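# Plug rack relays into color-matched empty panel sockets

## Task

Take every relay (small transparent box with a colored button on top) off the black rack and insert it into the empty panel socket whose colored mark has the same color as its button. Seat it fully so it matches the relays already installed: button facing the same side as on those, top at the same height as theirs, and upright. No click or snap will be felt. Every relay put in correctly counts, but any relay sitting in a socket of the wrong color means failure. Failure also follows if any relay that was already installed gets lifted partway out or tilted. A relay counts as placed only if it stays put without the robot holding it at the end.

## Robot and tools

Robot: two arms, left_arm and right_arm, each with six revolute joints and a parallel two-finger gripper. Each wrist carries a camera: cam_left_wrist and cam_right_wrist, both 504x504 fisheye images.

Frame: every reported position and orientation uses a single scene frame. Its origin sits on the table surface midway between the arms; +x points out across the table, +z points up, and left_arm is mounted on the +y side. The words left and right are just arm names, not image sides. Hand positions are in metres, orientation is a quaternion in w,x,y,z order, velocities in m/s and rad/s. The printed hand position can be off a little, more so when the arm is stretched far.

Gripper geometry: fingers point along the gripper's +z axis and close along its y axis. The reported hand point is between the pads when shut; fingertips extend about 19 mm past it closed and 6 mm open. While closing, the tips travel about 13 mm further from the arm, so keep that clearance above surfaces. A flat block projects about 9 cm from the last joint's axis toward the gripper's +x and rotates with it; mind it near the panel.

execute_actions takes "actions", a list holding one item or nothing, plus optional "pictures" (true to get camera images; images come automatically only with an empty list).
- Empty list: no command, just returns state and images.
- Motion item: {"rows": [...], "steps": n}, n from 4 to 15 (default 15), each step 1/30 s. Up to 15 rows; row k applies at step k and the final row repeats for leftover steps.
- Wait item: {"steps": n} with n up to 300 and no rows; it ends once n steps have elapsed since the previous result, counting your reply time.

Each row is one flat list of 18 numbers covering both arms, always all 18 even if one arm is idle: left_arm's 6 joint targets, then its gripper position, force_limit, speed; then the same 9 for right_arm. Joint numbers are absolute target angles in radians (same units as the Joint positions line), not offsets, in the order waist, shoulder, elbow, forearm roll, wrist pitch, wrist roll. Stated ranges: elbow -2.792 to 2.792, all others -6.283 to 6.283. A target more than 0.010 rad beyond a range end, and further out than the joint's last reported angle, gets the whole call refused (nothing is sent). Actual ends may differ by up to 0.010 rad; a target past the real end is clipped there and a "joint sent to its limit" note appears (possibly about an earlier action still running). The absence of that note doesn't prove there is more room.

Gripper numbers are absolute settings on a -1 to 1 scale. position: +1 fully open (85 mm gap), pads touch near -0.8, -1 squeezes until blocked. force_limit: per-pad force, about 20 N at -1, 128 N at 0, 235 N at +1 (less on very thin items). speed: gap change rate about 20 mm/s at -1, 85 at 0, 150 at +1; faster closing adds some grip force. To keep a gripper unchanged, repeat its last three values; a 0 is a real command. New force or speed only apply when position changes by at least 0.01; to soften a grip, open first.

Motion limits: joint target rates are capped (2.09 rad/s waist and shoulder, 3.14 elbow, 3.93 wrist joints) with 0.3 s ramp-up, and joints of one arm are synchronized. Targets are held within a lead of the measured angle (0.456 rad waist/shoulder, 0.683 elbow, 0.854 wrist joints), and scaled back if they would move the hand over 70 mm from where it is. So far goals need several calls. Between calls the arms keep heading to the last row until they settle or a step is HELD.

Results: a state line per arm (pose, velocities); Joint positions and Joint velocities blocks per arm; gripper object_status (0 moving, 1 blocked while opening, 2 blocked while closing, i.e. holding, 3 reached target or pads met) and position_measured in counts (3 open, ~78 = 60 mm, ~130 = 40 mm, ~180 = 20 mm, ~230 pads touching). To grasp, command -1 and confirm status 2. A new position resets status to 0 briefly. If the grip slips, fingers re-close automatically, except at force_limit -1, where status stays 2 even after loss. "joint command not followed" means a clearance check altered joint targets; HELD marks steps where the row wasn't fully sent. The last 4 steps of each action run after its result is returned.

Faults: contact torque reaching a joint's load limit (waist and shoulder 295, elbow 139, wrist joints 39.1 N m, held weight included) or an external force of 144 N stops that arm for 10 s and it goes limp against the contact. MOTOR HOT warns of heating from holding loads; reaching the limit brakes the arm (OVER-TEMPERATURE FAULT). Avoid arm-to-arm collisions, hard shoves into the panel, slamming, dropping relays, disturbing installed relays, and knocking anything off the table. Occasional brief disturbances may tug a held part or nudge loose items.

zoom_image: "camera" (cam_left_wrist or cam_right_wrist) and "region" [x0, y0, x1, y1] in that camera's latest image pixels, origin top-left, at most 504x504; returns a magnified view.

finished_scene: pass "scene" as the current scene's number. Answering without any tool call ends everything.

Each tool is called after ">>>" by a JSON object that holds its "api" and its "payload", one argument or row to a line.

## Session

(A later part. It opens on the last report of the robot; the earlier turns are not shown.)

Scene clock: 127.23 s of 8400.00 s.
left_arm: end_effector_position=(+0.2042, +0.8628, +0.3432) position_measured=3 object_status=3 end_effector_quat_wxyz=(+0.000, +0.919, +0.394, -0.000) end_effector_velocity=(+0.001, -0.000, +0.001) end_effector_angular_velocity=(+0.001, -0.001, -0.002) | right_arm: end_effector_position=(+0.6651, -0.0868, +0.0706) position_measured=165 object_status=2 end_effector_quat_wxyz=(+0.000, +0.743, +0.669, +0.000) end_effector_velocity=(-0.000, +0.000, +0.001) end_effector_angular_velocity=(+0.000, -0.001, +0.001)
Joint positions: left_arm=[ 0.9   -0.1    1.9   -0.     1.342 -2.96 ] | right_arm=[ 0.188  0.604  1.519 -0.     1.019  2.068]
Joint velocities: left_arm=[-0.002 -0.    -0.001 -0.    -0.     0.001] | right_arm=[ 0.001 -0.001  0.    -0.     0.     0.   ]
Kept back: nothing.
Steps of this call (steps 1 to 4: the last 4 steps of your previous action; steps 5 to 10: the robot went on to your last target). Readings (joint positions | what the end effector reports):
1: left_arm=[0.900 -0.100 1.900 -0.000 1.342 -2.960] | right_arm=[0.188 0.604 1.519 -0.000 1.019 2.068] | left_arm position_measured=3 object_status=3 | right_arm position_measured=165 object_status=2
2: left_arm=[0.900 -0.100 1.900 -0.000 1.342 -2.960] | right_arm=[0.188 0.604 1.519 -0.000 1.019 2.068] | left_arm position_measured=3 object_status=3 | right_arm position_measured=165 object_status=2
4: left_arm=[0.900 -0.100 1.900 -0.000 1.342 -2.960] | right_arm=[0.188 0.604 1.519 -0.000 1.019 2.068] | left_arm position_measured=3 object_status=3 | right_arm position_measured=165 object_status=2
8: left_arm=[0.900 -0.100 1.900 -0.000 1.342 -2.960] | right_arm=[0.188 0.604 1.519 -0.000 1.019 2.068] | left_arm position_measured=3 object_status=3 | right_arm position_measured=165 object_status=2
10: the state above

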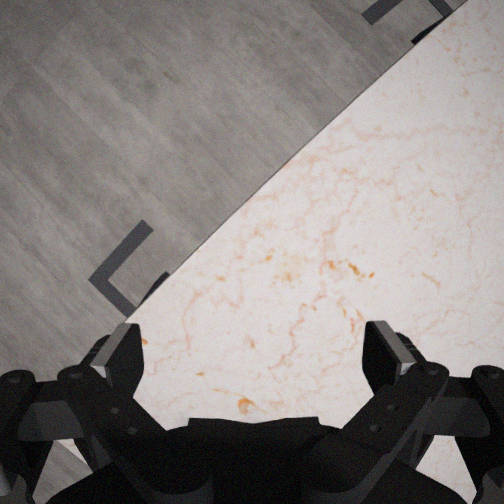

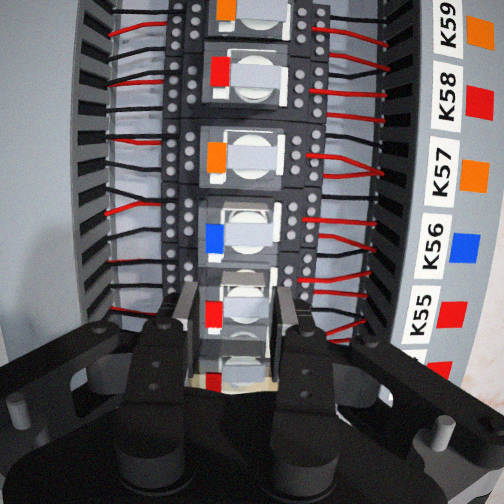

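>>> {"api": "execute_actions", "payload": {
  "actions": [
    {"rows":[[0.9,-0.1,1.9,0,1.3416,-2.96,1,0,0, 0.1879,0.6043,1.5194,0,1.0179,2.0675,-1,-0.4,-0.3]],"steps":10}
  ]
}}

>>> {"api": "execute_actions", "payload": {
  "actions": [
    {"steps":8}
  ],
  "pictures": true
}}

>>> {"api": "zoom_image", "payload": {
  "camera": "cam_right_wrist",
  "region": [130,130,360,360]
}}

>>> {"api": "execute_actions", "payload": {
  "actions": [
    {"rows":[[0.9,-0.1,1.9,0,1.3416,-2.96,1,0,0, 0.1879,0.6036,1.5187,0,1.0193,2.0675,-0.2,0,0]],"steps":12}
  ]
}}

>>> {"api": "execute_actions", "payload": {
  "actions": [
    {"rows":[[0.9,-0.1,1.9,0,1.3416,-2.96,1,0,0, 0.1879,0.5805,1.4971,0,1.0640,2.0675,-0.2,0,0]],"steps":15}
  ]
}}

>>> {"api": "execute_actions", "payload": {
  "actions": [
    {"steps":8}
  ],
  "pictures": true
}}

Scene clock: 127.67 s of 8400.00 s.
left_arm: end_effector_position=(+0.2042, +0.8628, +0.3432) position_measured=3 object_status=3 end_effector_quat_wxyz=(+0.000, +0.919, +0.394, -0.000) end_effector_velocity=(-0.000, +0.000, +0.000) end_effector_angular_velocity=(-0.000, +0.000, -0.000) | right_arm: end_effector_position=(+0.6651, -0.0868, +0.0701) position_measured=165 object_status=2 end_effector_quat_wxyz=(+0.000, +0.743, +0.669, +0.000) end_effector_velocity=(-0.000, +0.000, +0.000) end_effector_angular_velocity=(+0.000, +0.000, +0.000)
Joint positions: left_arm=[ 0.9   -0.1    1.9   -0.     1.342 -2.96 ] | right_arm=[ 0.188  0.604  1.519 -0.     1.018  2.068]
Joint velocities: left_arm=[ 0.     0.    -0.    -0.     0.     0.001] | right_arm=[ 0.    -0.001  0.001  0.    -0.     0.   ]
Steps of this call (steps 1 to 7: the robot went on to your last target; steps 8 to 13: the first 6 steps of this action). Readings (joint positions | what the end effector reports):
8: left_arm=[0.900 -0.100 1.900 -0.000 1.342 -2.960] | right_arm=[0.188 0.604 1.519 -0.000 1.019 2.068] | left_arm position_measured=3 object_status=3 | right_arm position_measured=165 object_status=2
9: left_arm=[0.900 -0.100 1.900 -0.000 1.342 -2.960] | right_arm=[0.188 0.604 1.519 -0.000 1.018 2.068] | left_arm position_measured=3 object_status=3 | right_arm position_measured=165 object_status=2
11: left_arm=[0.900 -0.100 1.900 -0.000 1.342 -2.960] | right_arm=[0.188 0.604 1.519 -0.000 1.018 2.068] | left_arm position_measured=3 object_status=3 | right_arm position_measured=165 object_status=2
13: the state above

Scene clock: 127.93 s of 8400.00 s.
left_arm: end_effector_position=(+0.2042, +0.8628, +0.3432) position_measured=3 object_status=3 end_effector_quat_wxyz=(+0.000, +0.919, +0.394, -0.000) end_effector_velocity=(-0.001, -0.000, -0.000) end_effector_angular_velocity=(-0.001, +0.000, +0.001) | right_arm: end_effector_position=(+0.6651, -0.0868, +0.0700) position_measured=165 object_status=2 end_effector_quat_wxyz=(+0.000, +0.743, +0.669, +0.000) end_effector_velocity=(-0.001, +0.001, -0.001) end_effector_angular_velocity=(+0.000, +0.001, +0.001)
Joint positions: left_arm=[ 0.9   -0.1    1.9   -0.     1.342 -2.96 ] | right_arm=[ 0.188  0.604  1.519 -0.     1.018  2.068]
Joint velocities: left_arm=[ 0.001 -0.     0.001  0.     0.    -0.   ] | right_arm=[ 0.001  0.     0.     0.     0.    -0.   ]
Kept back: nothing.
Steps of this call (steps 1 to 4: the last 4 steps of your previous action; steps 5 to 8: the robot went on to your last target). Readings (joint positions | what the end effector reports):
1: left_arm=[0.900 -0.100 1.900 -0.000 1.342 -2.960] | right_arm=[0.188 0.604 1.519 -0.000 1.018 2.068] | left_arm position_measured=3 object_status=3 | right_arm position_measured=165 object_status=2
2: left_arm=[0.900 -0.100 1.900 -0.000 1.342 -2.960] | right_arm=[0.188 0.604 1.519 -0.000 1.018 2.068] | left_arm position_measured=3 object_status=3 | right_arm position_measured=165 object_status=2
4: left_arm=[0.900 -0.100 1.900 -0.000 1.342 -2.960] | right_arm=[0.188 0.604 1.519 -0.000 1.018 2.068] | left_arm position_measured=3 object_status=3 | right_arm position_measured=165 object_status=2
8: the state above

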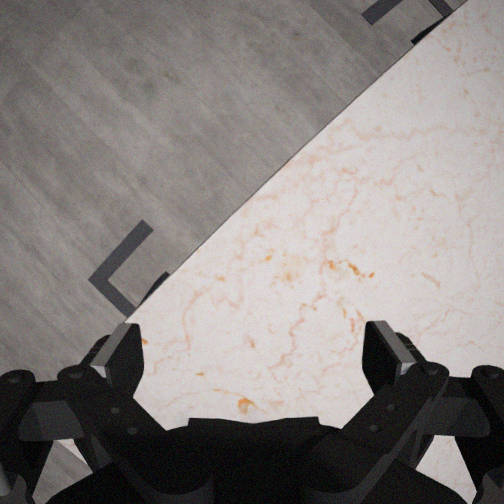

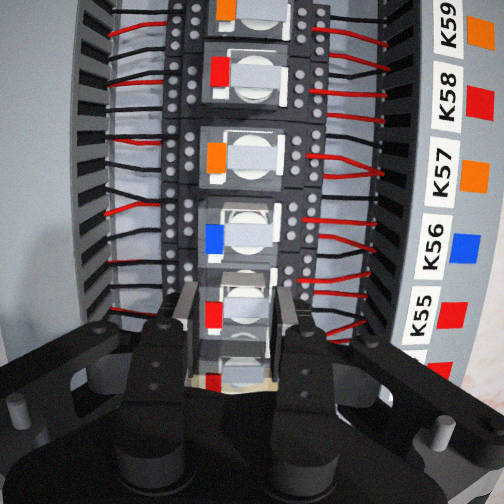

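Region (130, 130, 360, 360) of cam_right_wrist's 504x504 image, scaled by 2.191, with more detail than that image has.

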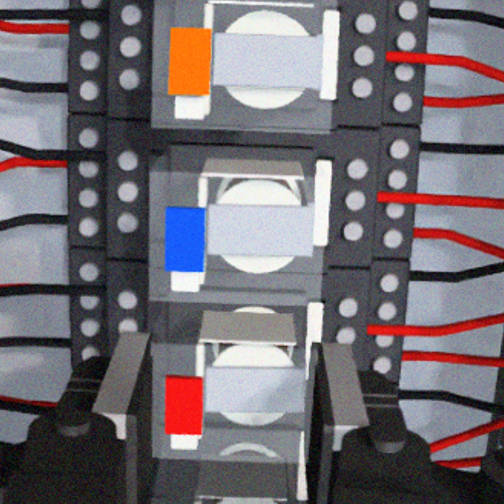

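Scene clock: 128.20 s of 8400.00 s.
left_arm: end_effector_position=(+0.2042, +0.8628, +0.3432) position_measured=3 object_status=3 end_effector_quat_wxyz=(+0.000, +0.919, +0.394, -0.000) end_effector_velocity=(+0.000, +0.000, +0.000) end_effector_angular_velocity=(+0.001, -0.000, +0.002) | right_arm: end_effector_position=(+0.6650, -0.0867, +0.0697) position_measured=154 object_status=0 end_effector_quat_wxyz=(-0.000, +0.743, +0.669, -0.000) end_effector_velocity=(+0.001, +0.001, +0.008) end_effector_angular_velocity=(+0.003, -0.007, +0.001)
Joint positions: left_arm=[ 0.9   -0.1    1.9   -0.     1.342 -2.96 ] | right_arm=[0.188 0.605 1.519 0.    1.019 2.068]
Joint velocities: left_arm=[ 0.     0.    -0.    -0.    -0.001 -0.001] | right_arm=[ 0.001 -0.008 -0.003  0.     0.004 -0.   ]
Steps of this call (steps 1 to 8: the first 8 steps of this action). Readings (joint positions | what the end effector reports):
1: left_arm=[0.900 -0.100 1.900 -0.000 1.342 -2.960] | right_arm=[0.188 0.604 1.519 -0.000 1.018 2.068] | left_arm position_measured=3 object_status=3 | right_arm position_measured=165 object_status=0
2: left_arm=[0.900 -0.100 1.900 -0.000 1.342 -2.960] | right_arm=[0.188 0.604 1.519 -0.000 1.018 2.068] | left_arm position_measured=3 object_status=3 | right_arm position_measured=165 object_status=0
4: left_arm=[0.900 -0.100 1.900 -0.000 1.342 -2.960] | right_arm=[0.188 0.605 1.520 0.000 1.018 2.068] | left_arm position_measured=3 object_status=3 | right_arm position_measured=158 object_status=0
8: the state above

Scene clock: 128.70 s of 8400.00 s.
left_arm: end_effector_position=(+0.2042, +0.8628, +0.3432) position_measured=3 object_status=3 end_effector_quat_wxyz=(+0.000, +0.919, +0.394, -0.000) end_effector_velocity=(+0.000, +0.000, +0.000) end_effector_angular_velocity=(+0.001, -0.001, -0.000) | right_arm: end_effector_position=(+0.6657, -0.0865, +0.1006) position_measured=154 object_status=3 end_effector_quat_wxyz=(+0.000, +0.743, +0.669, +0.000) end_effector_velocity=(-0.000, -0.000, -0.001) end_effector_angular_velocity=(-0.001, +0.001, +0.000)
Joint positions: left_arm=[ 0.9   -0.1    1.9   -0.     1.342 -2.96 ] | right_arm=[0.188 0.58  1.497 0.    1.064 2.068]
Joint velocities: left_arm=[-0.     0.    -0.     0.    -0.001 -0.   ] | right_arm=[ 0.     0.001  0.    -0.001  0.     0.   ]
Steps of this call (steps 1 to 4: the last 4 steps of your previous action; steps 5 to 15: the first 11 steps of this action). Readings (joint positions | what the end effector reports):
5: left_arm=[0.900 -0.100 1.900 -0.000 1.342 -2.960] | right_arm=[0.188 0.604 1.519 0.000 1.019 2.068] | left_arm position_measured=3 object_status=3 | right_arm position_measured=154 object_status=0
6: left_arm=[0.900 -0.100 1.900 -0.000 1.342 -2.960] | right_arm=[0.188 0.601 1.516 -0.000 1.027 2.068] | left_arm position_measured=3 object_status=3 | right_arm position_measured=154 object_status=3
8: left_arm=[0.900 -0.100 1.900 -0.000 1.342 -2.960] | right_arm=[0.188 0.582 1.498 0.000 1.060 2.068] | left_arm position_measured=3 object_status=3 | right_arm position_measured=154 object_status=3
12: left_arm=[0.900 -0.100 1.900 -0.000 1.342 -2.960] | right_arm=[0.188 0.580 1.497 0.000 1.064 2.068] | left_arm position_measured=3 object_status=3 | right_arm position_measured=154 object_status=3
15: the state above

Scene clock: 128.97 s of 8400.00 s.
left_arm: end_effector_position=(+0.2042, +0.8628, +0.3432) position_measured=3 object_status=3 end_effector_quat_wxyz=(+0.000, +0.919, +0.394, -0.000) end_effector_velocity=(+0.000, +0.000, -0.000) end_effector_angular_velocity=(+0.001, -0.001, -0.001) | right_arm: end_effector_position=(+0.6658, -0.0865, +0.1005) position_measured=154 object_status=3 end_effector_quat_wxyz=(+0.000, +0.743, +0.669, +0.000) end_effector_velocity=(+0.000, -0.000, +0.001) end_effector_angular_velocity=(+0.000, -0.001, -0.001)
Joint positions: left_arm=[ 0.9   -0.1    1.9   -0.     1.342 -2.96 ] | right_arm=[0.188 0.58  1.497 0.    1.064 2.068]
Joint velocities: left_arm=[-0.    -0.     0.001 -0.    -0.001  0.001] | right_arm=[-0.001 -0.001 -0.    -0.     0.    -0.   ]
Kept back: nothing.
Steps of this call (steps 1 to 4: the last 4 steps of your previous action; steps 5 to 8: the robot went on to your last target). Readings (joint positions | what the end effector reports):
1: left_arm=[0.900 -0.100 1.900 -0.000 1.342 -2.960] | right_arm=[0.188 0.580 1.497 0.000 1.064 2.068] | left_arm position_measured=3 object_status=3 | right_arm position_measured=154 object_status=3
2: left_arm=[0.900 -0.100 1.900 -0.000 1.342 -2.960] | right_arm=[0.188 0.580 1.497 0.000 1.064 2.068] | left_arm position_measured=3 object_status=3 | right_arm position_measured=154 object_status=3
4: left_arm=[0.900 -0.100 1.900 -0.000 1.342 -2.960] | right_arm=[0.188 0.580 1.497 0.000 1.064 2.068] | left_arm position_measured=3 object_status=3 | right_arm position_measured=154 object_status=3
8: the state above

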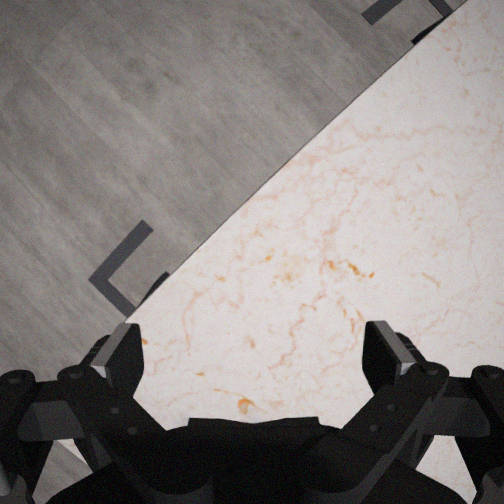

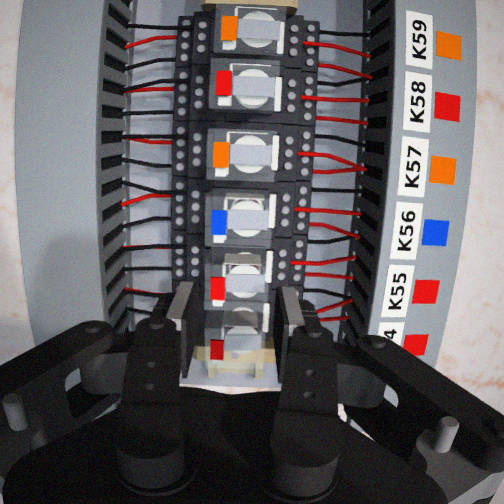

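>>> {"api": "execute_actions", "payload": {
  "actions": [
    {"rows":[[0.9,-0.1,1.9,0,1.3416,-2.96,1,0,0, 0.3018,0.6634,1.3336,0,1.1446,2.1814,-0.2,0,0]],"steps":15}
  ]
}}

>>> {"api": "execute_actions", "payload": {
  "actions": [
    {"steps":12}
  ],
  "pictures": true
}}

Scene clock: 129.63 s of 8400.00 s.
left_arm: end_effector_position=(+0.2042, +0.8628, +0.3432) position_measured=3 object_status=3 end_effector_quat_wxyz=(+0.000, +0.919, +0.394, -0.000) end_effector_velocity=(+0.001, -0.001, -0.000) end_effector_angular_velocity=(-0.000, +0.000, -0.001) | right_arm: end_effector_position=(+0.6755, +0.0267, +0.1105) position_measured=154 object_status=3 end_effector_quat_wxyz=(-0.000, +0.743, +0.669, -0.000) end_effector_velocity=(+0.002, +0.000, -0.000) end_effector_angular_velocity=(-0.000, +0.000, -0.003)
Joint positions: left_arm=[ 0.9   -0.1    1.9   -0.     1.342 -2.96 ] | right_arm=[0.302 0.663 1.334 0.    1.145 2.181]
Joint velocities: left_arm=[-0.002  0.     0.001 -0.    -0.    -0.001] | right_arm=[-0.001  0.002 -0.004 -0.     0.002  0.002]
Steps of this call (steps 1 to 9: the robot went on to your last target; steps 10 to 20: the first 11 steps of this action). Readings (joint positions | what the end effector reports):
10: left_arm=[0.900 -0.100 1.900 -0.000 1.342 -2.960] | right_arm=[0.188 0.581 1.497 -0.000 1.064 2.068] | left_arm position_measured=3 object_status=3 | right_arm position_measured=154 object_status=3
11: left_arm=[0.900 -0.100 1.900 -0.000 1.342 -2.960] | right_arm=[0.191 0.583 1.492 -0.000 1.067 2.071] | left_arm position_measured=3 object_status=3 | right_arm position_measured=154 object_status=3
13: left_arm=[0.900 -0.100 1.900 -0.000 1.342 -2.960] | right_arm=[0.221 0.605 1.449 -0.000 1.088 2.101] | left_arm position_measured=3 object_status=3 | right_arm position_measured=154 object_status=3
17: left_arm=[0.900 -0.100 1.900 -0.000 1.342 -2.960] | right_arm=[0.294 0.658 1.345 0.000 1.139 2.173] | left_arm position_measured=3 object_status=3 | right_arm position_measured=154 object_status=3
20: the state above

Scene clock: 130.03 s of 8400.00 s.
left_arm: end_effector_position=(+0.2042, +0.8628, +0.3432) position_measured=3 object_status=3 end_effector_quat_wxyz=(+0.000, +0.919, +0.394, -0.000) end_effector_velocity=(+0.001, +0.000, +0.000) end_effector_angular_velocity=(+0.001, -0.001, -0.002) | right_arm: end_effector_position=(+0.6756, +0.0268, +0.1106) position_measured=154 object_status=3 end_effector_quat_wxyz=(-0.000, +0.743, +0.669, -0.000) end_effector_velocity=(-0.000, +0.001, +0.001) end_effector_angular_velocity=(+0.000, -0.001, +0.001)
Joint positions: left_arm=[ 0.9   -0.1    1.9   -0.     1.342 -2.96 ] | right_arm=[0.302 0.663 1.334 0.    1.145 2.181]
Joint velocities: left_arm=[-0.001  0.    -0.001 -0.    -0.     0.002] | right_arm=[ 0.001 -0.001 -0.    -0.     0.     0.   ]
Kept back: nothing.
Steps of this call (steps 1 to 4: the last 4 steps of your previous action; steps 5 to 12: the robot went on to your last target). Readings (joint positions | what the end effector reports):
1: left_arm=[0.900 -0.100 1.900 -0.000 1.342 -2.960] | right_arm=[0.302 0.663 1.334 0.000 1.145 2.181] | left_arm position_measured=3 object_status=3 | right_arm position_measured=154 object_status=3
2: left_arm=[0.900 -0.100 1.900 -0.000 1.342 -2.960] | right_arm=[0.302 0.663 1.334 0.000 1.145 2.181] | left_arm position_measured=3 object_status=3 | right_arm position_measured=154 object_status=3
4: left_arm=[0.900 -0.100 1.900 -0.000 1.342 -2.960] | right_arm=[0.302 0.663 1.334 0.000 1.145 2.181] | left_arm position_measured=3 object_status=3 | right_arm position_measured=154 object_status=3
8: left_arm=[0.900 -0.100 1.900 -0.000 1.342 -2.960] | right_arm=[0.302 0.663 1.334 0.000 1.145 2.181] | left_arm position_measured=3 object_status=3 | right_arm position_measured=154 object_status=3
12: the state above

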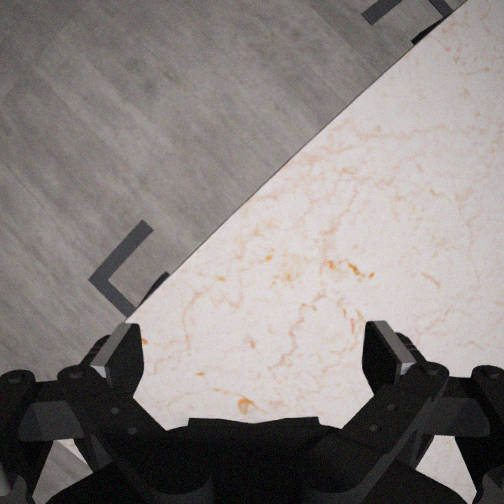

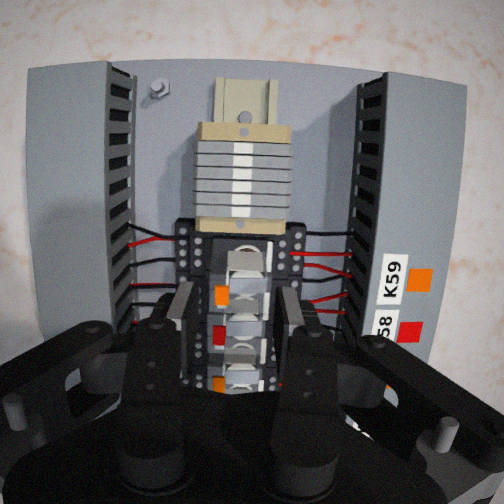

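>>> {"api": "execute_actions", "payload": {
  "actions": [
    {"rows":[[0.9,-0.1,1.9,0,1.3416,-2.96,1,0,0, 0.3018,0.6796,1.3503,0,1.1117,2.1814,-0.1,0,0]],"steps":15}
  ]
}}

>>> {"api": "execute_actions", "payload": {
  "actions": [
    {"steps":8}
  ],
  "pictures": true
}}

>>> {"api": "zoom_image", "payload": {
  "camera": "cam_right_wrist",
  "region": [130,130,360,360]
}}

Scene clock: 130.60 s of 8400.00 s.
left_arm: end_effector_position=(+0.2042, +0.8628, +0.3432) position_measured=3 object_status=3 end_effector_quat_wxyz=(+0.000, +0.919, +0.394, -0.000) end_effector_velocity=(+0.000, +0.000, +0.000) end_effector_angular_velocity=(+0.001, -0.001, -0.001) | right_arm: end_effector_position=(+0.6756, +0.0269, +0.0877) position_measured=141 object_status=0 end_effector_quat_wxyz=(-0.000, +0.743, +0.669, -0.000) end_effector_velocity=(-0.001, -0.001, -0.002) end_effector_angular_velocity=(-0.002, +0.002, -0.000)
Joint positions: left_arm=[ 0.9   -0.1    1.9   -0.     1.342 -2.96 ] | right_arm=[ 0.302  0.68   1.35  -0.     1.112  2.181]
Joint velocities: left_arm=[-0.    -0.    -0.001 -0.    -0.     0.001] | right_arm=[-0.001  0.001  0.003 -0.    -0.001 -0.   ]
Steps of this call (steps 1 to 6: the robot went on to your last target; steps 7 to 17: the first 11 steps of this action). Readings (joint positions | what the end effector reports):
7: left_arm=[0.900 -0.100 1.900 -0.000 1.342 -2.960] | right_arm=[0.302 0.664 1.334 0.000 1.145 2.181] | left_arm position_measured=3 object_status=3 | right_arm position_measured=154 object_status=0
8: left_arm=[0.900 -0.100 1.900 -0.000 1.342 -2.960] | right_arm=[0.302 0.666 1.336 0.000 1.138 2.181] | left_arm position_measured=3 object_status=3 | right_arm position_measured=154 object_status=0
10: left_arm=[0.900 -0.100 1.900 -0.000 1.342 -2.960] | right_arm=[0.302 0.679 1.351 -0.000 1.114 2.181] | left_arm position_measured=3 object_status=3 | right_arm position_measured=146 object_status=0
14: left_arm=[0.900 -0.100 1.900 -0.000 1.342 -2.960] | right_arm=[0.302 0.680 1.350 -0.000 1.112 2.181] | left_arm position_measured=3 object_status=3 | right_arm position_measured=142 object_status=0
17: the state above

Scene clock: 130.87 s of 8400.00 s.
left_arm: end_effector_position=(+0.2042, +0.8628, +0.3432) position_measured=3 object_status=3 end_effector_quat_wxyz=(+0.000, +0.919, +0.394, -0.000) end_effector_velocity=(-0.000, +0.000, +0.000) end_effector_angular_velocity=(+0.000, -0.000, +0.002) | right_arm: end_effector_position=(+0.6756, +0.0268, +0.0878) position_measured=141 object_status=3 end_effector_quat_wxyz=(-0.000, +0.743, +0.669, -0.000) end_effector_velocity=(-0.000, +0.000, -0.000) end_effector_angular_velocity=(-0.000, +0.000, +0.000)
Joint positions: left_arm=[ 0.9   -0.1    1.9   -0.     1.342 -2.96 ] | right_arm=[ 0.302  0.68   1.35  -0.     1.112  2.181]
Joint velocities: left_arm=[ 0.001 -0.    -0.     0.     0.    -0.001] | right_arm=[ 0.  0. -0.  0. -0. -0.]
Kept back: nothing.
Steps of this call (steps 1 to 4: the last 4 steps of your previous action; steps 5 to 8: the robot went on to your last target). Readings (joint positions | what the end effector reports):
1: left_arm=[0.900 -0.100 1.900 -0.000 1.342 -2.960] | right_arm=[0.302 0.680 1.350 -0.000 1.112 2.181] | left_arm position_measured=3 object_status=3 | right_arm position_measured=141 object_status=0
2: left_arm=[0.900 -0.100 1.900 -0.000 1.342 -2.960] | right_arm=[0.302 0.680 1.350 -0.000 1.112 2.181] | left_arm position_measured=3 object_status=3 | right_arm position_measured=141 object_status=0
4: left_arm=[0.900 -0.100 1.900 -0.000 1.342 -2.960] | right_arm=[0.302 0.680 1.350 -0.000 1.112 2.181] | left_arm position_measured=3 object_status=3 | right_arm position_measured=141 object_status=3
8: the state above

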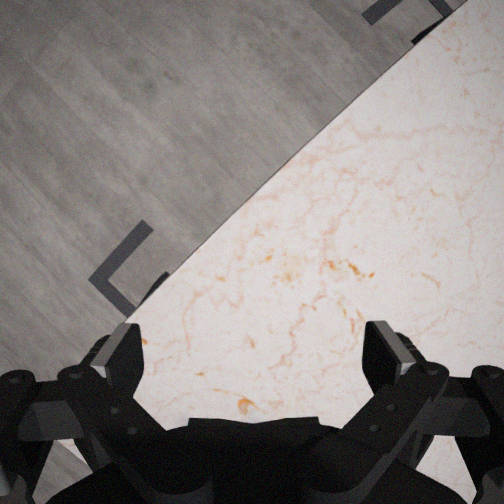

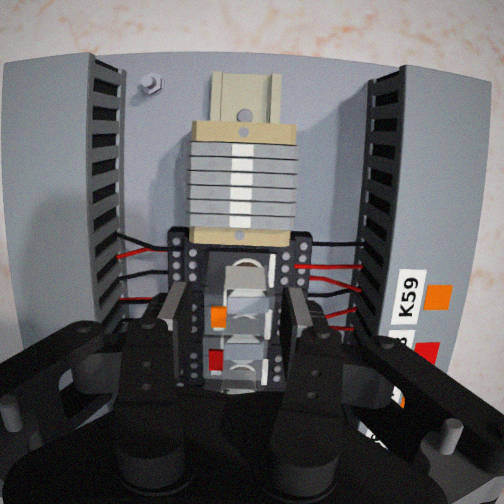

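Region (130, 130, 360, 360) of cam_right_wrist's 504x504 image, scaled by 2.191, with more detail than that image has.

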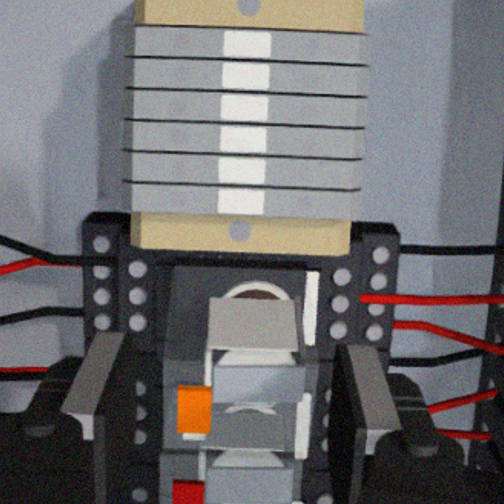

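>>> {"api": "execute_actions", "payload": {
  "actions": [
    {"rows":[[0.9,-0.1,1.9,0,1.3416,-2.96,1,0,0, 0.3018,0.6855,1.3556,0,1.1005,2.1814,-0.1,0,0]],"steps":12}
  ]
}}

>>> {"api": "execute_actions", "payload": {
  "actions": [
    {"steps":8}
  ],
  "pictures": true
}}

>>> {"api": "zoom_image", "payload": {
  "camera": "cam_right_wrist",
  "region": [130,190,360,420]
}}

Scene clock: 131.30 s of 8400.00 s.
left_arm: end_effector_position=(+0.2042, +0.8628, +0.3432) position_measured=3 object_status=3 end_effector_quat_wxyz=(+0.000, +0.919, +0.394, -0.000) end_effector_velocity=(+0.000, +0.000, +0.000) end_effector_angular_velocity=(+0.001, -0.001, +0.000) | right_arm: end_effector_position=(+0.6756, +0.0268, +0.0800) position_measured=141 object_status=3 end_effector_quat_wxyz=(-0.000, +0.743, +0.669, +0.000) end_effector_velocity=(+0.000, -0.001, -0.002) end_effector_angular_velocity=(-0.004, +0.000, +0.002)
Joint positions: left_arm=[ 0.9   -0.1    1.9   -0.     1.342 -2.96 ] | right_arm=[0.302 0.685 1.356 0.    1.1   2.181]
Joint velocities: left_arm=[ 0.    -0.    -0.    -0.    -0.001 -0.   ] | right_arm=[ 0.     0.002 -0.    -0.004 -0.    -0.   ]
Steps of this call (steps 1 to 5: the robot went on to your last target; steps 6 to 13: the first 8 steps of this action). Readings (joint positions | what the end effector reports):
6: left_arm=[0.900 -0.100 1.900 -0.000 1.342 -2.960] | right_arm=[0.302 0.680 1.350 0.000 1.111 2.181] | left_arm position_measured=3 object_status=3 | right_arm position_measured=141 object_status=3
7: left_arm=[0.900 -0.100 1.900 -0.000 1.342 -2.960] | right_arm=[0.302 0.682 1.353 0.000 1.106 2.181] | left_arm position_measured=3 object_status=3 | right_arm position_measured=141 object_status=3
9: left_arm=[0.900 -0.100 1.900 -0.000 1.342 -2.960] | right_arm=[0.302 0.685 1.356 0.000 1.101 2.181] | left_arm position_measured=3 object_status=3 | right_arm position_measured=141 object_status=3
13: the state above

Scene clock: 131.57 s of 8400.00 s.
left_arm: end_effector_position=(+0.2042, +0.8628, +0.3432) position_measured=3 object_status=3 end_effector_quat_wxyz=(+0.000, +0.919, +0.394, -0.000) end_effector_velocity=(+0.000, +0.000, +0.000) end_effector_angular_velocity=(+0.001, -0.001, +0.000) | right_arm: end_effector_position=(+0.6756, +0.0268, +0.0800) position_measured=141 object_status=3 end_effector_quat_wxyz=(+0.000, +0.743, +0.669, +0.000) end_effector_velocity=(+0.000, -0.000, +0.000) end_effector_angular_velocity=(+0.000, -0.000, -0.001)
Joint positions: left_arm=[ 0.9   -0.1    1.9   -0.     1.342 -2.96 ] | right_arm=[0.302 0.685 1.356 0.    1.1   2.181]
Joint velocities: left_arm=[-0.    -0.     0.    -0.    -0.001 -0.   ] | right_arm=[-0. -0.  0.  0.  0.  0.]
Kept back: nothing.
Steps of this call (steps 1 to 4: the last 4 steps of your previous action; steps 5 to 8: the robot went on to your last target). Readings (joint positions | what the end effector reports):
1: left_arm=[0.900 -0.100 1.900 -0.000 1.342 -2.960] | right_arm=[0.302 0.685 1.356 0.000 1.100 2.181] | left_arm position_measured=3 object_status=3 | right_arm position_measured=141 object_status=3
2: left_arm=[0.900 -0.100 1.900 -0.000 1.342 -2.960] | right_arm=[0.302 0.685 1.356 0.000 1.100 2.181] | left_arm position_measured=3 object_status=3 | right_arm position_measured=141 object_status=3
4: left_arm=[0.900 -0.100 1.900 -0.000 1.342 -2.960] | right_arm=[0.302 0.685 1.356 0.000 1.100 2.181] | left_arm position_measured=3 object_status=3 | right_arm position_measured=141 object_status=3
8: the state above

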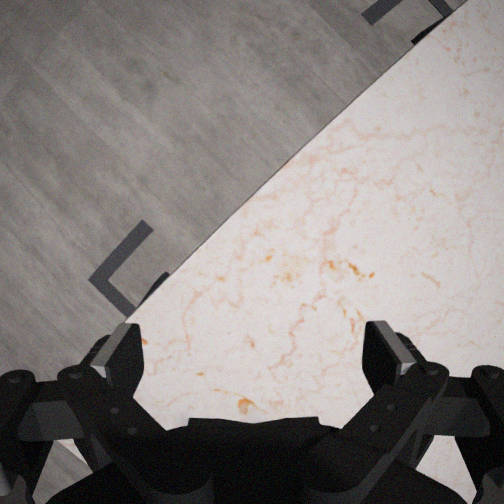

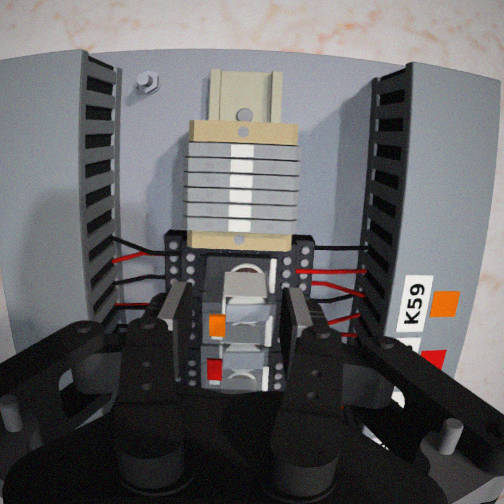

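Region (130, 190, 360, 420) of cam_right_wrist's 504x504 image, scaled by 2.191, with more detail than that image has.

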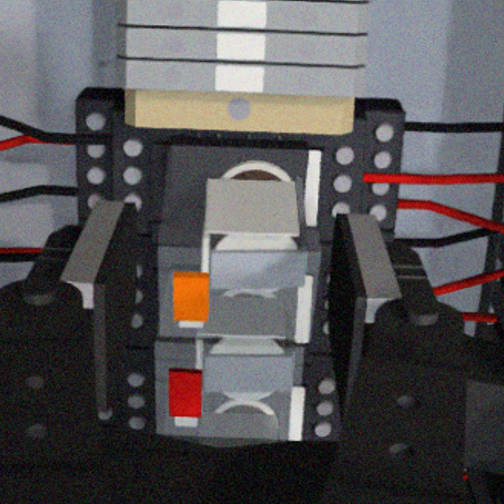

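>>> {"api": "execute_actions", "payload": {
  "actions": [
    {"rows":[[0.9,-0.1,1.9,0,1.3416,-2.96,1,0,0, 0.3003,0.6842,1.3580,0,1.0994,2.1799,-0.1,0,0]],"steps":10}
  ]
}}

>>> {"api": "execute_actions", "payload": {
  "actions": [
    {"rows":[[0.9,-0.1,1.9,0,1.3416,-2.96,1,0,0, 0.3003,0.6842,1.3580,0,1.0994,2.1799,-1,-0.4,-0.6]],"steps":15}
  ]
}}

>>> {"api": "execute_actions", "payload": {
  "actions": [
    {"steps":10}
  ],
  "pictures": true
}}

>>> {"api": "zoom_image", "payload": {
  "camera": "cam_right_wrist",
  "region": [130,190,360,420]
}}

Scene clock: 132.17 s of 8400.00 s.
left_arm: end_effector_position=(+0.2042, +0.8628, +0.3432) position_measured=3 object_status=3 end_effector_quat_wxyz=(+0.000, +0.919, +0.394, -0.000) end_effector_velocity=(-0.001, +0.000, +0.000) end_effector_angular_velocity=(-0.000, +0.000, +0.001) | right_arm: end_effector_position=(+0.6755, +0.0253, +0.0796) position_measured=141 object_status=3 end_effector_quat_wxyz=(-0.000, +0.743, +0.669, -0.000) end_effector_velocity=(-0.000, -0.001, +0.001) end_effector_angular_velocity=(+0.001, -0.001, +0.002)
Joint positions: left_arm=[ 0.9   -0.1    1.9   -0.     1.342 -2.96 ] | right_arm=[ 0.3    0.685  1.358 -0.     1.099  2.18 ]
Joint velocities: left_arm=[ 0.002 -0.    -0.    -0.     0.001  0.001] | right_arm=[-0.001 -0.002  0.001  0.    -0.    -0.002]
Steps of this call (steps 1 to 12: the robot went on to your last target; steps 13 to 18: the first 6 steps of this action). Readings (joint positions | what the end effector reports):
13: left_arm=[0.900 -0.100 1.900 -0.000 1.342 -2.960] | right_arm=[0.302 0.685 1.356 0.000 1.100 2.181] | left_arm position_measured=3 object_status=3 | right_arm position_measured=141 object_status=3
14: left_arm=[0.900 -0.100 1.900 -0.000 1.342 -2.960] | right_arm=[0.301 0.685 1.357 -0.000 1.100 2.181] | left_arm position_measured=3 object_status=3 | right_arm position_measured=141 object_status=3
16: left_arm=[0.900 -0.100 1.900 -0.000 1.342 -2.960] | right_arm=[0.300 0.685 1.358 -0.000 1.099 2.180] | left_arm position_measured=3 object_status=3 | right_arm position_measured=141 object_status=3
18: the state above

Scene clock: 132.67 s of 8400.00 s.
left_arm: end_effector_position=(+0.2042, +0.8628, +0.3432) position_measured=3 object_status=3 end_effector_quat_wxyz=(+0.000, +0.919, +0.394, -0.000) end_effector_velocity=(+0.000, +0.000, +0.000) end_effector_angular_velocity=(+0.000, -0.000, -0.001) | right_arm: end_effector_position=(+0.6756, +0.0252, +0.0800) position_measured=166 object_status=0 end_effector_quat_wxyz=(+0.000, +0.743, +0.669, +0.000) end_effector_velocity=(+0.000, +0.000, +0.001) end_effector_angular_velocity=(+0.000, -0.001, +0.000)
Joint positions: left_arm=[ 0.9   -0.1    1.9   -0.     1.342 -2.96 ] | right_arm=[ 0.3    0.684  1.358 -0.     1.099  2.18 ]
Joint velocities: left_arm=[-0.     0.    -0.    -0.    -0.     0.001] | right_arm=[ 0.    -0.001 -0.    -0.    -0.    -0.   ]
Steps of this call (steps 1 to 4: the last 4 steps of your previous action; steps 5 to 15: the first 11 steps of this action). Readings (joint positions | what the end effector reports):
5: left_arm=[0.900 -0.100 1.900 -0.000 1.342 -2.960] | right_arm=[0.300 0.684 1.358 -0.000 1.099 2.180] | left_arm position_measured=3 object_status=3 | right_arm position_measured=141 object_status=0
6: left_arm=[0.900 -0.100 1.900 -0.000 1.342 -2.960] | right_arm=[0.300 0.684 1.358 -0.000 1.099 2.180] | left_arm position_measured=3 object_status=3 | right_arm position_measured=142 object_status=0
8: left_arm=[0.900 -0.100 1.900 -0.000 1.342 -2.960] | right_arm=[0.300 0.684 1.358 -0.000 1.099 2.180] | left_arm position_measured=3 object_status=3 | right_arm position_measured=147 object_status=0
12: left_arm=[0.900 -0.100 1.900 -0.000 1.342 -2.960] | right_arm=[0.300 0.684 1.358 -0.000 1.099 2.180] | left_arm position_measured=3 object_status=3 | right_arm position_measured=162 object_status=0
15: the state above

Scene clock: 133.00 s of 8400.00 s.
left_arm: end_effector_position=(+0.2042, +0.8628, +0.3432) position_measured=3 object_status=3 end_effector_quat_wxyz=(+0.000, +0.919, +0.394, -0.000) end_effector_velocity=(+0.000, +0.000, +0.000) end_effector_angular_velocity=(+0.001, -0.001, +0.000) | right_arm: end_effector_position=(+0.6756, +0.0252, +0.0800) position_measured=166 object_status=2 end_effector_quat_wxyz=(+0.000, +0.743, +0.669, +0.000) end_effector_velocity=(-0.000, +0.001, +0.002) end_effector_angular_velocity=(+0.001, -0.002, +0.001)
Joint positions: left_arm=[ 0.9   -0.1    1.9   -0.     1.342 -2.96 ] | right_arm=[ 0.3    0.684  1.358 -0.     1.099  2.18 ]
Joint velocities: left_arm=[-0.001 -0.     0.    -0.    -0.001 -0.001] | right_arm=[ 0.001 -0.002 -0.    -0.    -0.     0.   ]
Kept back: nothing.
Steps of this call (steps 1 to 4: the last 4 steps of your previous action; steps 5 to 10: the robot went on to your last target). Readings (joint positions | what the end effector reports):
1: left_arm=[0.900 -0.100 1.900 -0.000 1.342 -2.960] | right_arm=[0.300 0.684 1.358 -0.000 1.099 2.180] | left_arm position_measured=3 object_status=3 | right_arm position_measured=166 object_status=0
2: left_arm=[0.900 -0.100 1.900 -0.000 1.342 -2.960] | right_arm=[0.300 0.684 1.358 -0.000 1.099 2.180] | left_arm position_measured=3 object_status=3 | right_arm position_measured=166 object_status=0
4: left_arm=[0.900 -0.100 1.900 -0.000 1.342 -2.960] | right_arm=[0.300 0.684 1.358 -0.000 1.099 2.180] | left_arm position_measured=3 object_status=3 | right_arm position_measured=166 object_status=2
8: left_arm=[0.900 -0.100 1.900 -0.000 1.342 -2.960] | right_arm=[0.300 0.684 1.358 -0.000 1.099 2.180] | left_arm position_measured=3 object_status=3 | right_arm position_measured=166 object_status=2
10: the state above

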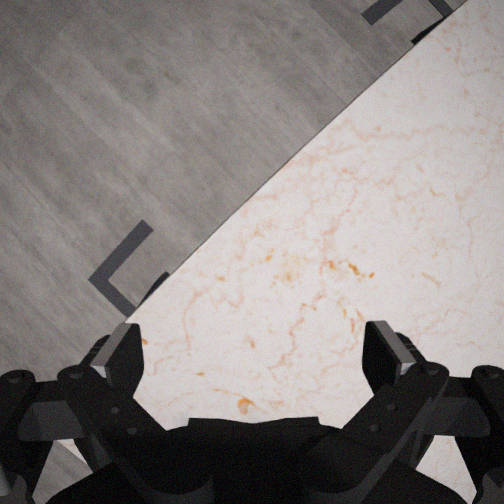

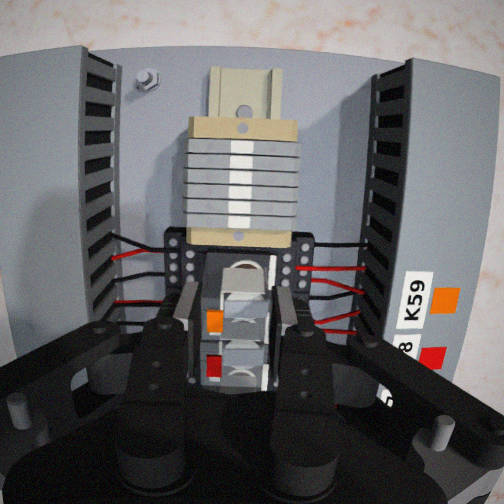

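Region (130, 190, 360, 420) of cam_right_wrist's 504x504 image, scaled by 2.191, with more detail than that image has.

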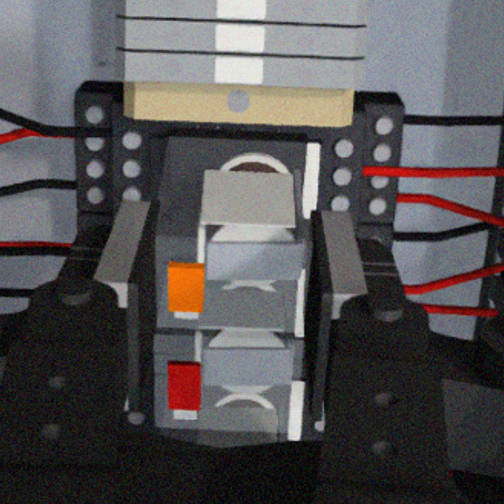

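>>> {"api": "execute_actions", "payload": {
  "actions": [
    {"rows":[[0.9,-0.1,1.9,0,1.3416,-2.96,1,0,0, 0.3003,0.6827,1.3566,0,1.1023,2.1799,-1,-0.4,-0.6],[0.9,-0.1,1.9,0,1.3416,-2.96,1,0,0, 0.3003,0.6827,1.3566,0,1.1023,2.1799,-1,-0.4,-0.6],[0.9,-0.1,1.9,0,1.3416,-2.96,1,0,0, 0.3003,0.6827,1.3566,0,1.1023,2.1799,-1,-0.4,-0.6],[0.9,-0.1,1.9,0,1.3416,-2.96,1,0,0, 0.3003,0.6812,1.3552,0,1.1052,2.1799,-1,-0.4,-0.6]],"steps":12}
  ]
}}

>>> {"api": "execute_actions", "payload": {
  "actions": [
    {"steps":10}
  ],
  "pictures": true
}}

>>> {"api": "zoom_image", "payload": {
  "camera": "cam_right_wrist",
  "region": [130,190,360,420]
}}

Scene clock: 133.53 s of 8400.00 s.
left_arm: end_effector_position=(+0.2042, +0.8628, +0.3432) position_measured=3 object_status=3 end_effector_quat_wxyz=(+0.000, +0.919, +0.394, -0.000) end_effector_velocity=(+0.000, +0.001, +0.000) end_effector_angular_velocity=(+0.002, -0.001, +0.001) | right_arm: end_effector_position=(+0.6756, +0.0253, +0.0840) position_measured=166 object_status=2 end_effector_quat_wxyz=(-0.000, +0.743, +0.669, +0.000) end_effector_velocity=(-0.000, +0.000, +0.001) end_effector_angular_velocity=(+0.000, -0.001, +0.001)
Joint positions: left_arm=[ 0.9   -0.1    1.9   -0.     1.342 -2.96 ] | right_arm=[0.3   0.681 1.355 0.    1.105 2.18 ]
Joint velocities: left_arm=[ 0.001  0.    -0.001  0.    -0.001  0.   ] | right_arm=[ 0.001 -0.001 -0.    -0.     0.    -0.   ]
Steps of this call (steps 1 to 8: the robot went on to your last target; steps 9 to 16: the first 8 steps of this action). Readings (joint positions | what the end effector reports):
9: left_arm=[0.900 -0.100 1.900 -0.000 1.342 -2.960] | right_arm=[0.300 0.684 1.358 -0.000 1.099 2.180] | left_arm position_measured=3 object_status=3 | right_arm position_measured=166 object_status=2
10: left_arm=[0.900 -0.100 1.900 -0.000 1.342 -2.960] | right_arm=[0.300 0.684 1.357 -0.000 1.101 2.180] | left_arm position_measured=3 object_status=3 | right_arm position_measured=166 object_status=2
12: left_arm=[0.900 -0.100 1.900 -0.000 1.342 -2.960] | right_arm=[0.300 0.683 1.357 -0.000 1.102 2.180] | left_arm position_measured=3 object_status=3 | right_arm position_measured=166 object_status=2
16: the state above

Scene clock: 133.87 s of 8400.00 s.
left_arm: end_effector_position=(+0.2042, +0.8628, +0.3432) position_measured=3 object_status=3 end_effector_quat_wxyz=(+0.000, +0.919, +0.394, -0.000) end_effector_velocity=(+0.001, +0.001, +0.000) end_effector_angular_velocity=(+0.002, -0.002, +0.000) | right_arm: end_effector_position=(+0.6755, +0.0253, +0.0839) position_measured=166 object_status=2 end_effector_quat_wxyz=(-0.000, +0.743, +0.669, -0.000) end_effector_velocity=(-0.000, +0.000, +0.000) end_effector_angular_velocity=(+0.000, -0.000, +0.001)
Joint positions: left_arm=[ 0.9   -0.1    1.9   -0.     1.342 -2.96 ] | right_arm=[0.3   0.681 1.355 0.    1.105 2.18 ]
Joint velocities: left_arm=[-0.001  0.    -0.001 -0.    -0.002 -0.001] | right_arm=[ 0.001 -0.001  0.     0.     0.     0.   ]
Kept back: nothing.
Steps of this call (steps 1 to 4: the last 4 steps of your previous action; steps 5 to 10: the robot went on to your last target). Readings (joint positions | what the end effector reports):
1: left_arm=[0.900 -0.100 1.900 -0.000 1.342 -2.960] | right_arm=[0.300 0.681 1.355 0.000 1.105 2.180] | left_arm position_measured=3 object_status=3 | right_arm position_measured=166 object_status=2
2: left_arm=[0.900 -0.100 1.900 -0.000 1.342 -2.960] | right_arm=[0.300 0.681 1.355 0.000 1.105 2.180] | left_arm position_measured=3 object_status=3 | right_arm position_measured=166 object_status=2
4: left_arm=[0.900 -0.100 1.900 -0.000 1.342 -2.960] | right_arm=[0.300 0.681 1.355 0.000 1.105 2.180] | left_arm position_measured=3 object_status=3 | right_arm position_measured=166 object_status=2
8: left_arm=[0.900 -0.100 1.900 -0.000 1.342 -2.960] | right_arm=[0.300 0.681 1.355 0.000 1.105 2.180] | left_arm position_measured=3 object_status=3 | right_arm position_measured=166 object_status=2
10: the state above

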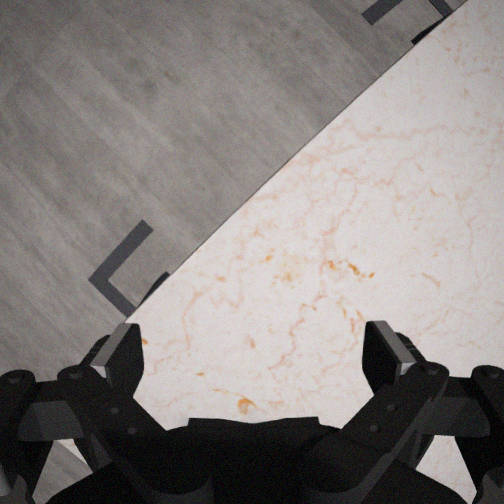

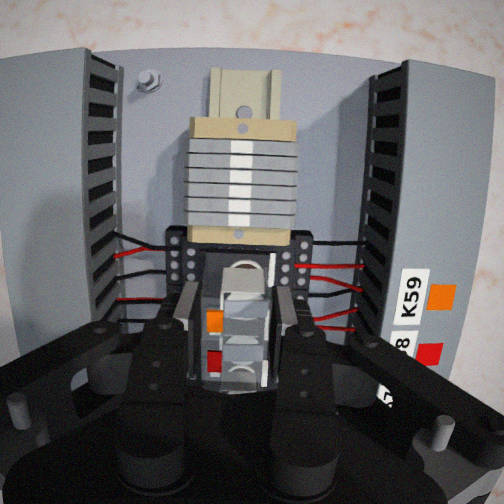

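Region (130, 190, 360, 420) of cam_right_wrist's 504x504 image, scaled by 2.191, with more detail than that image has.

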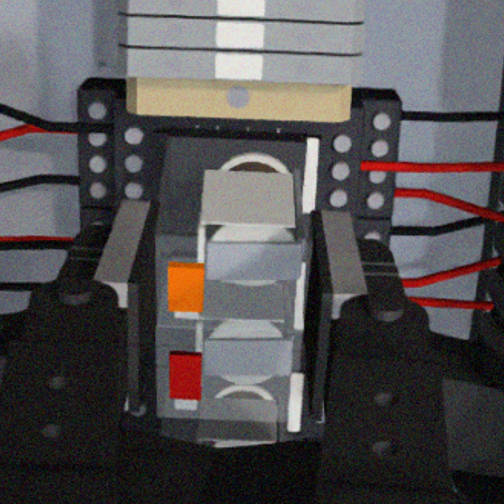

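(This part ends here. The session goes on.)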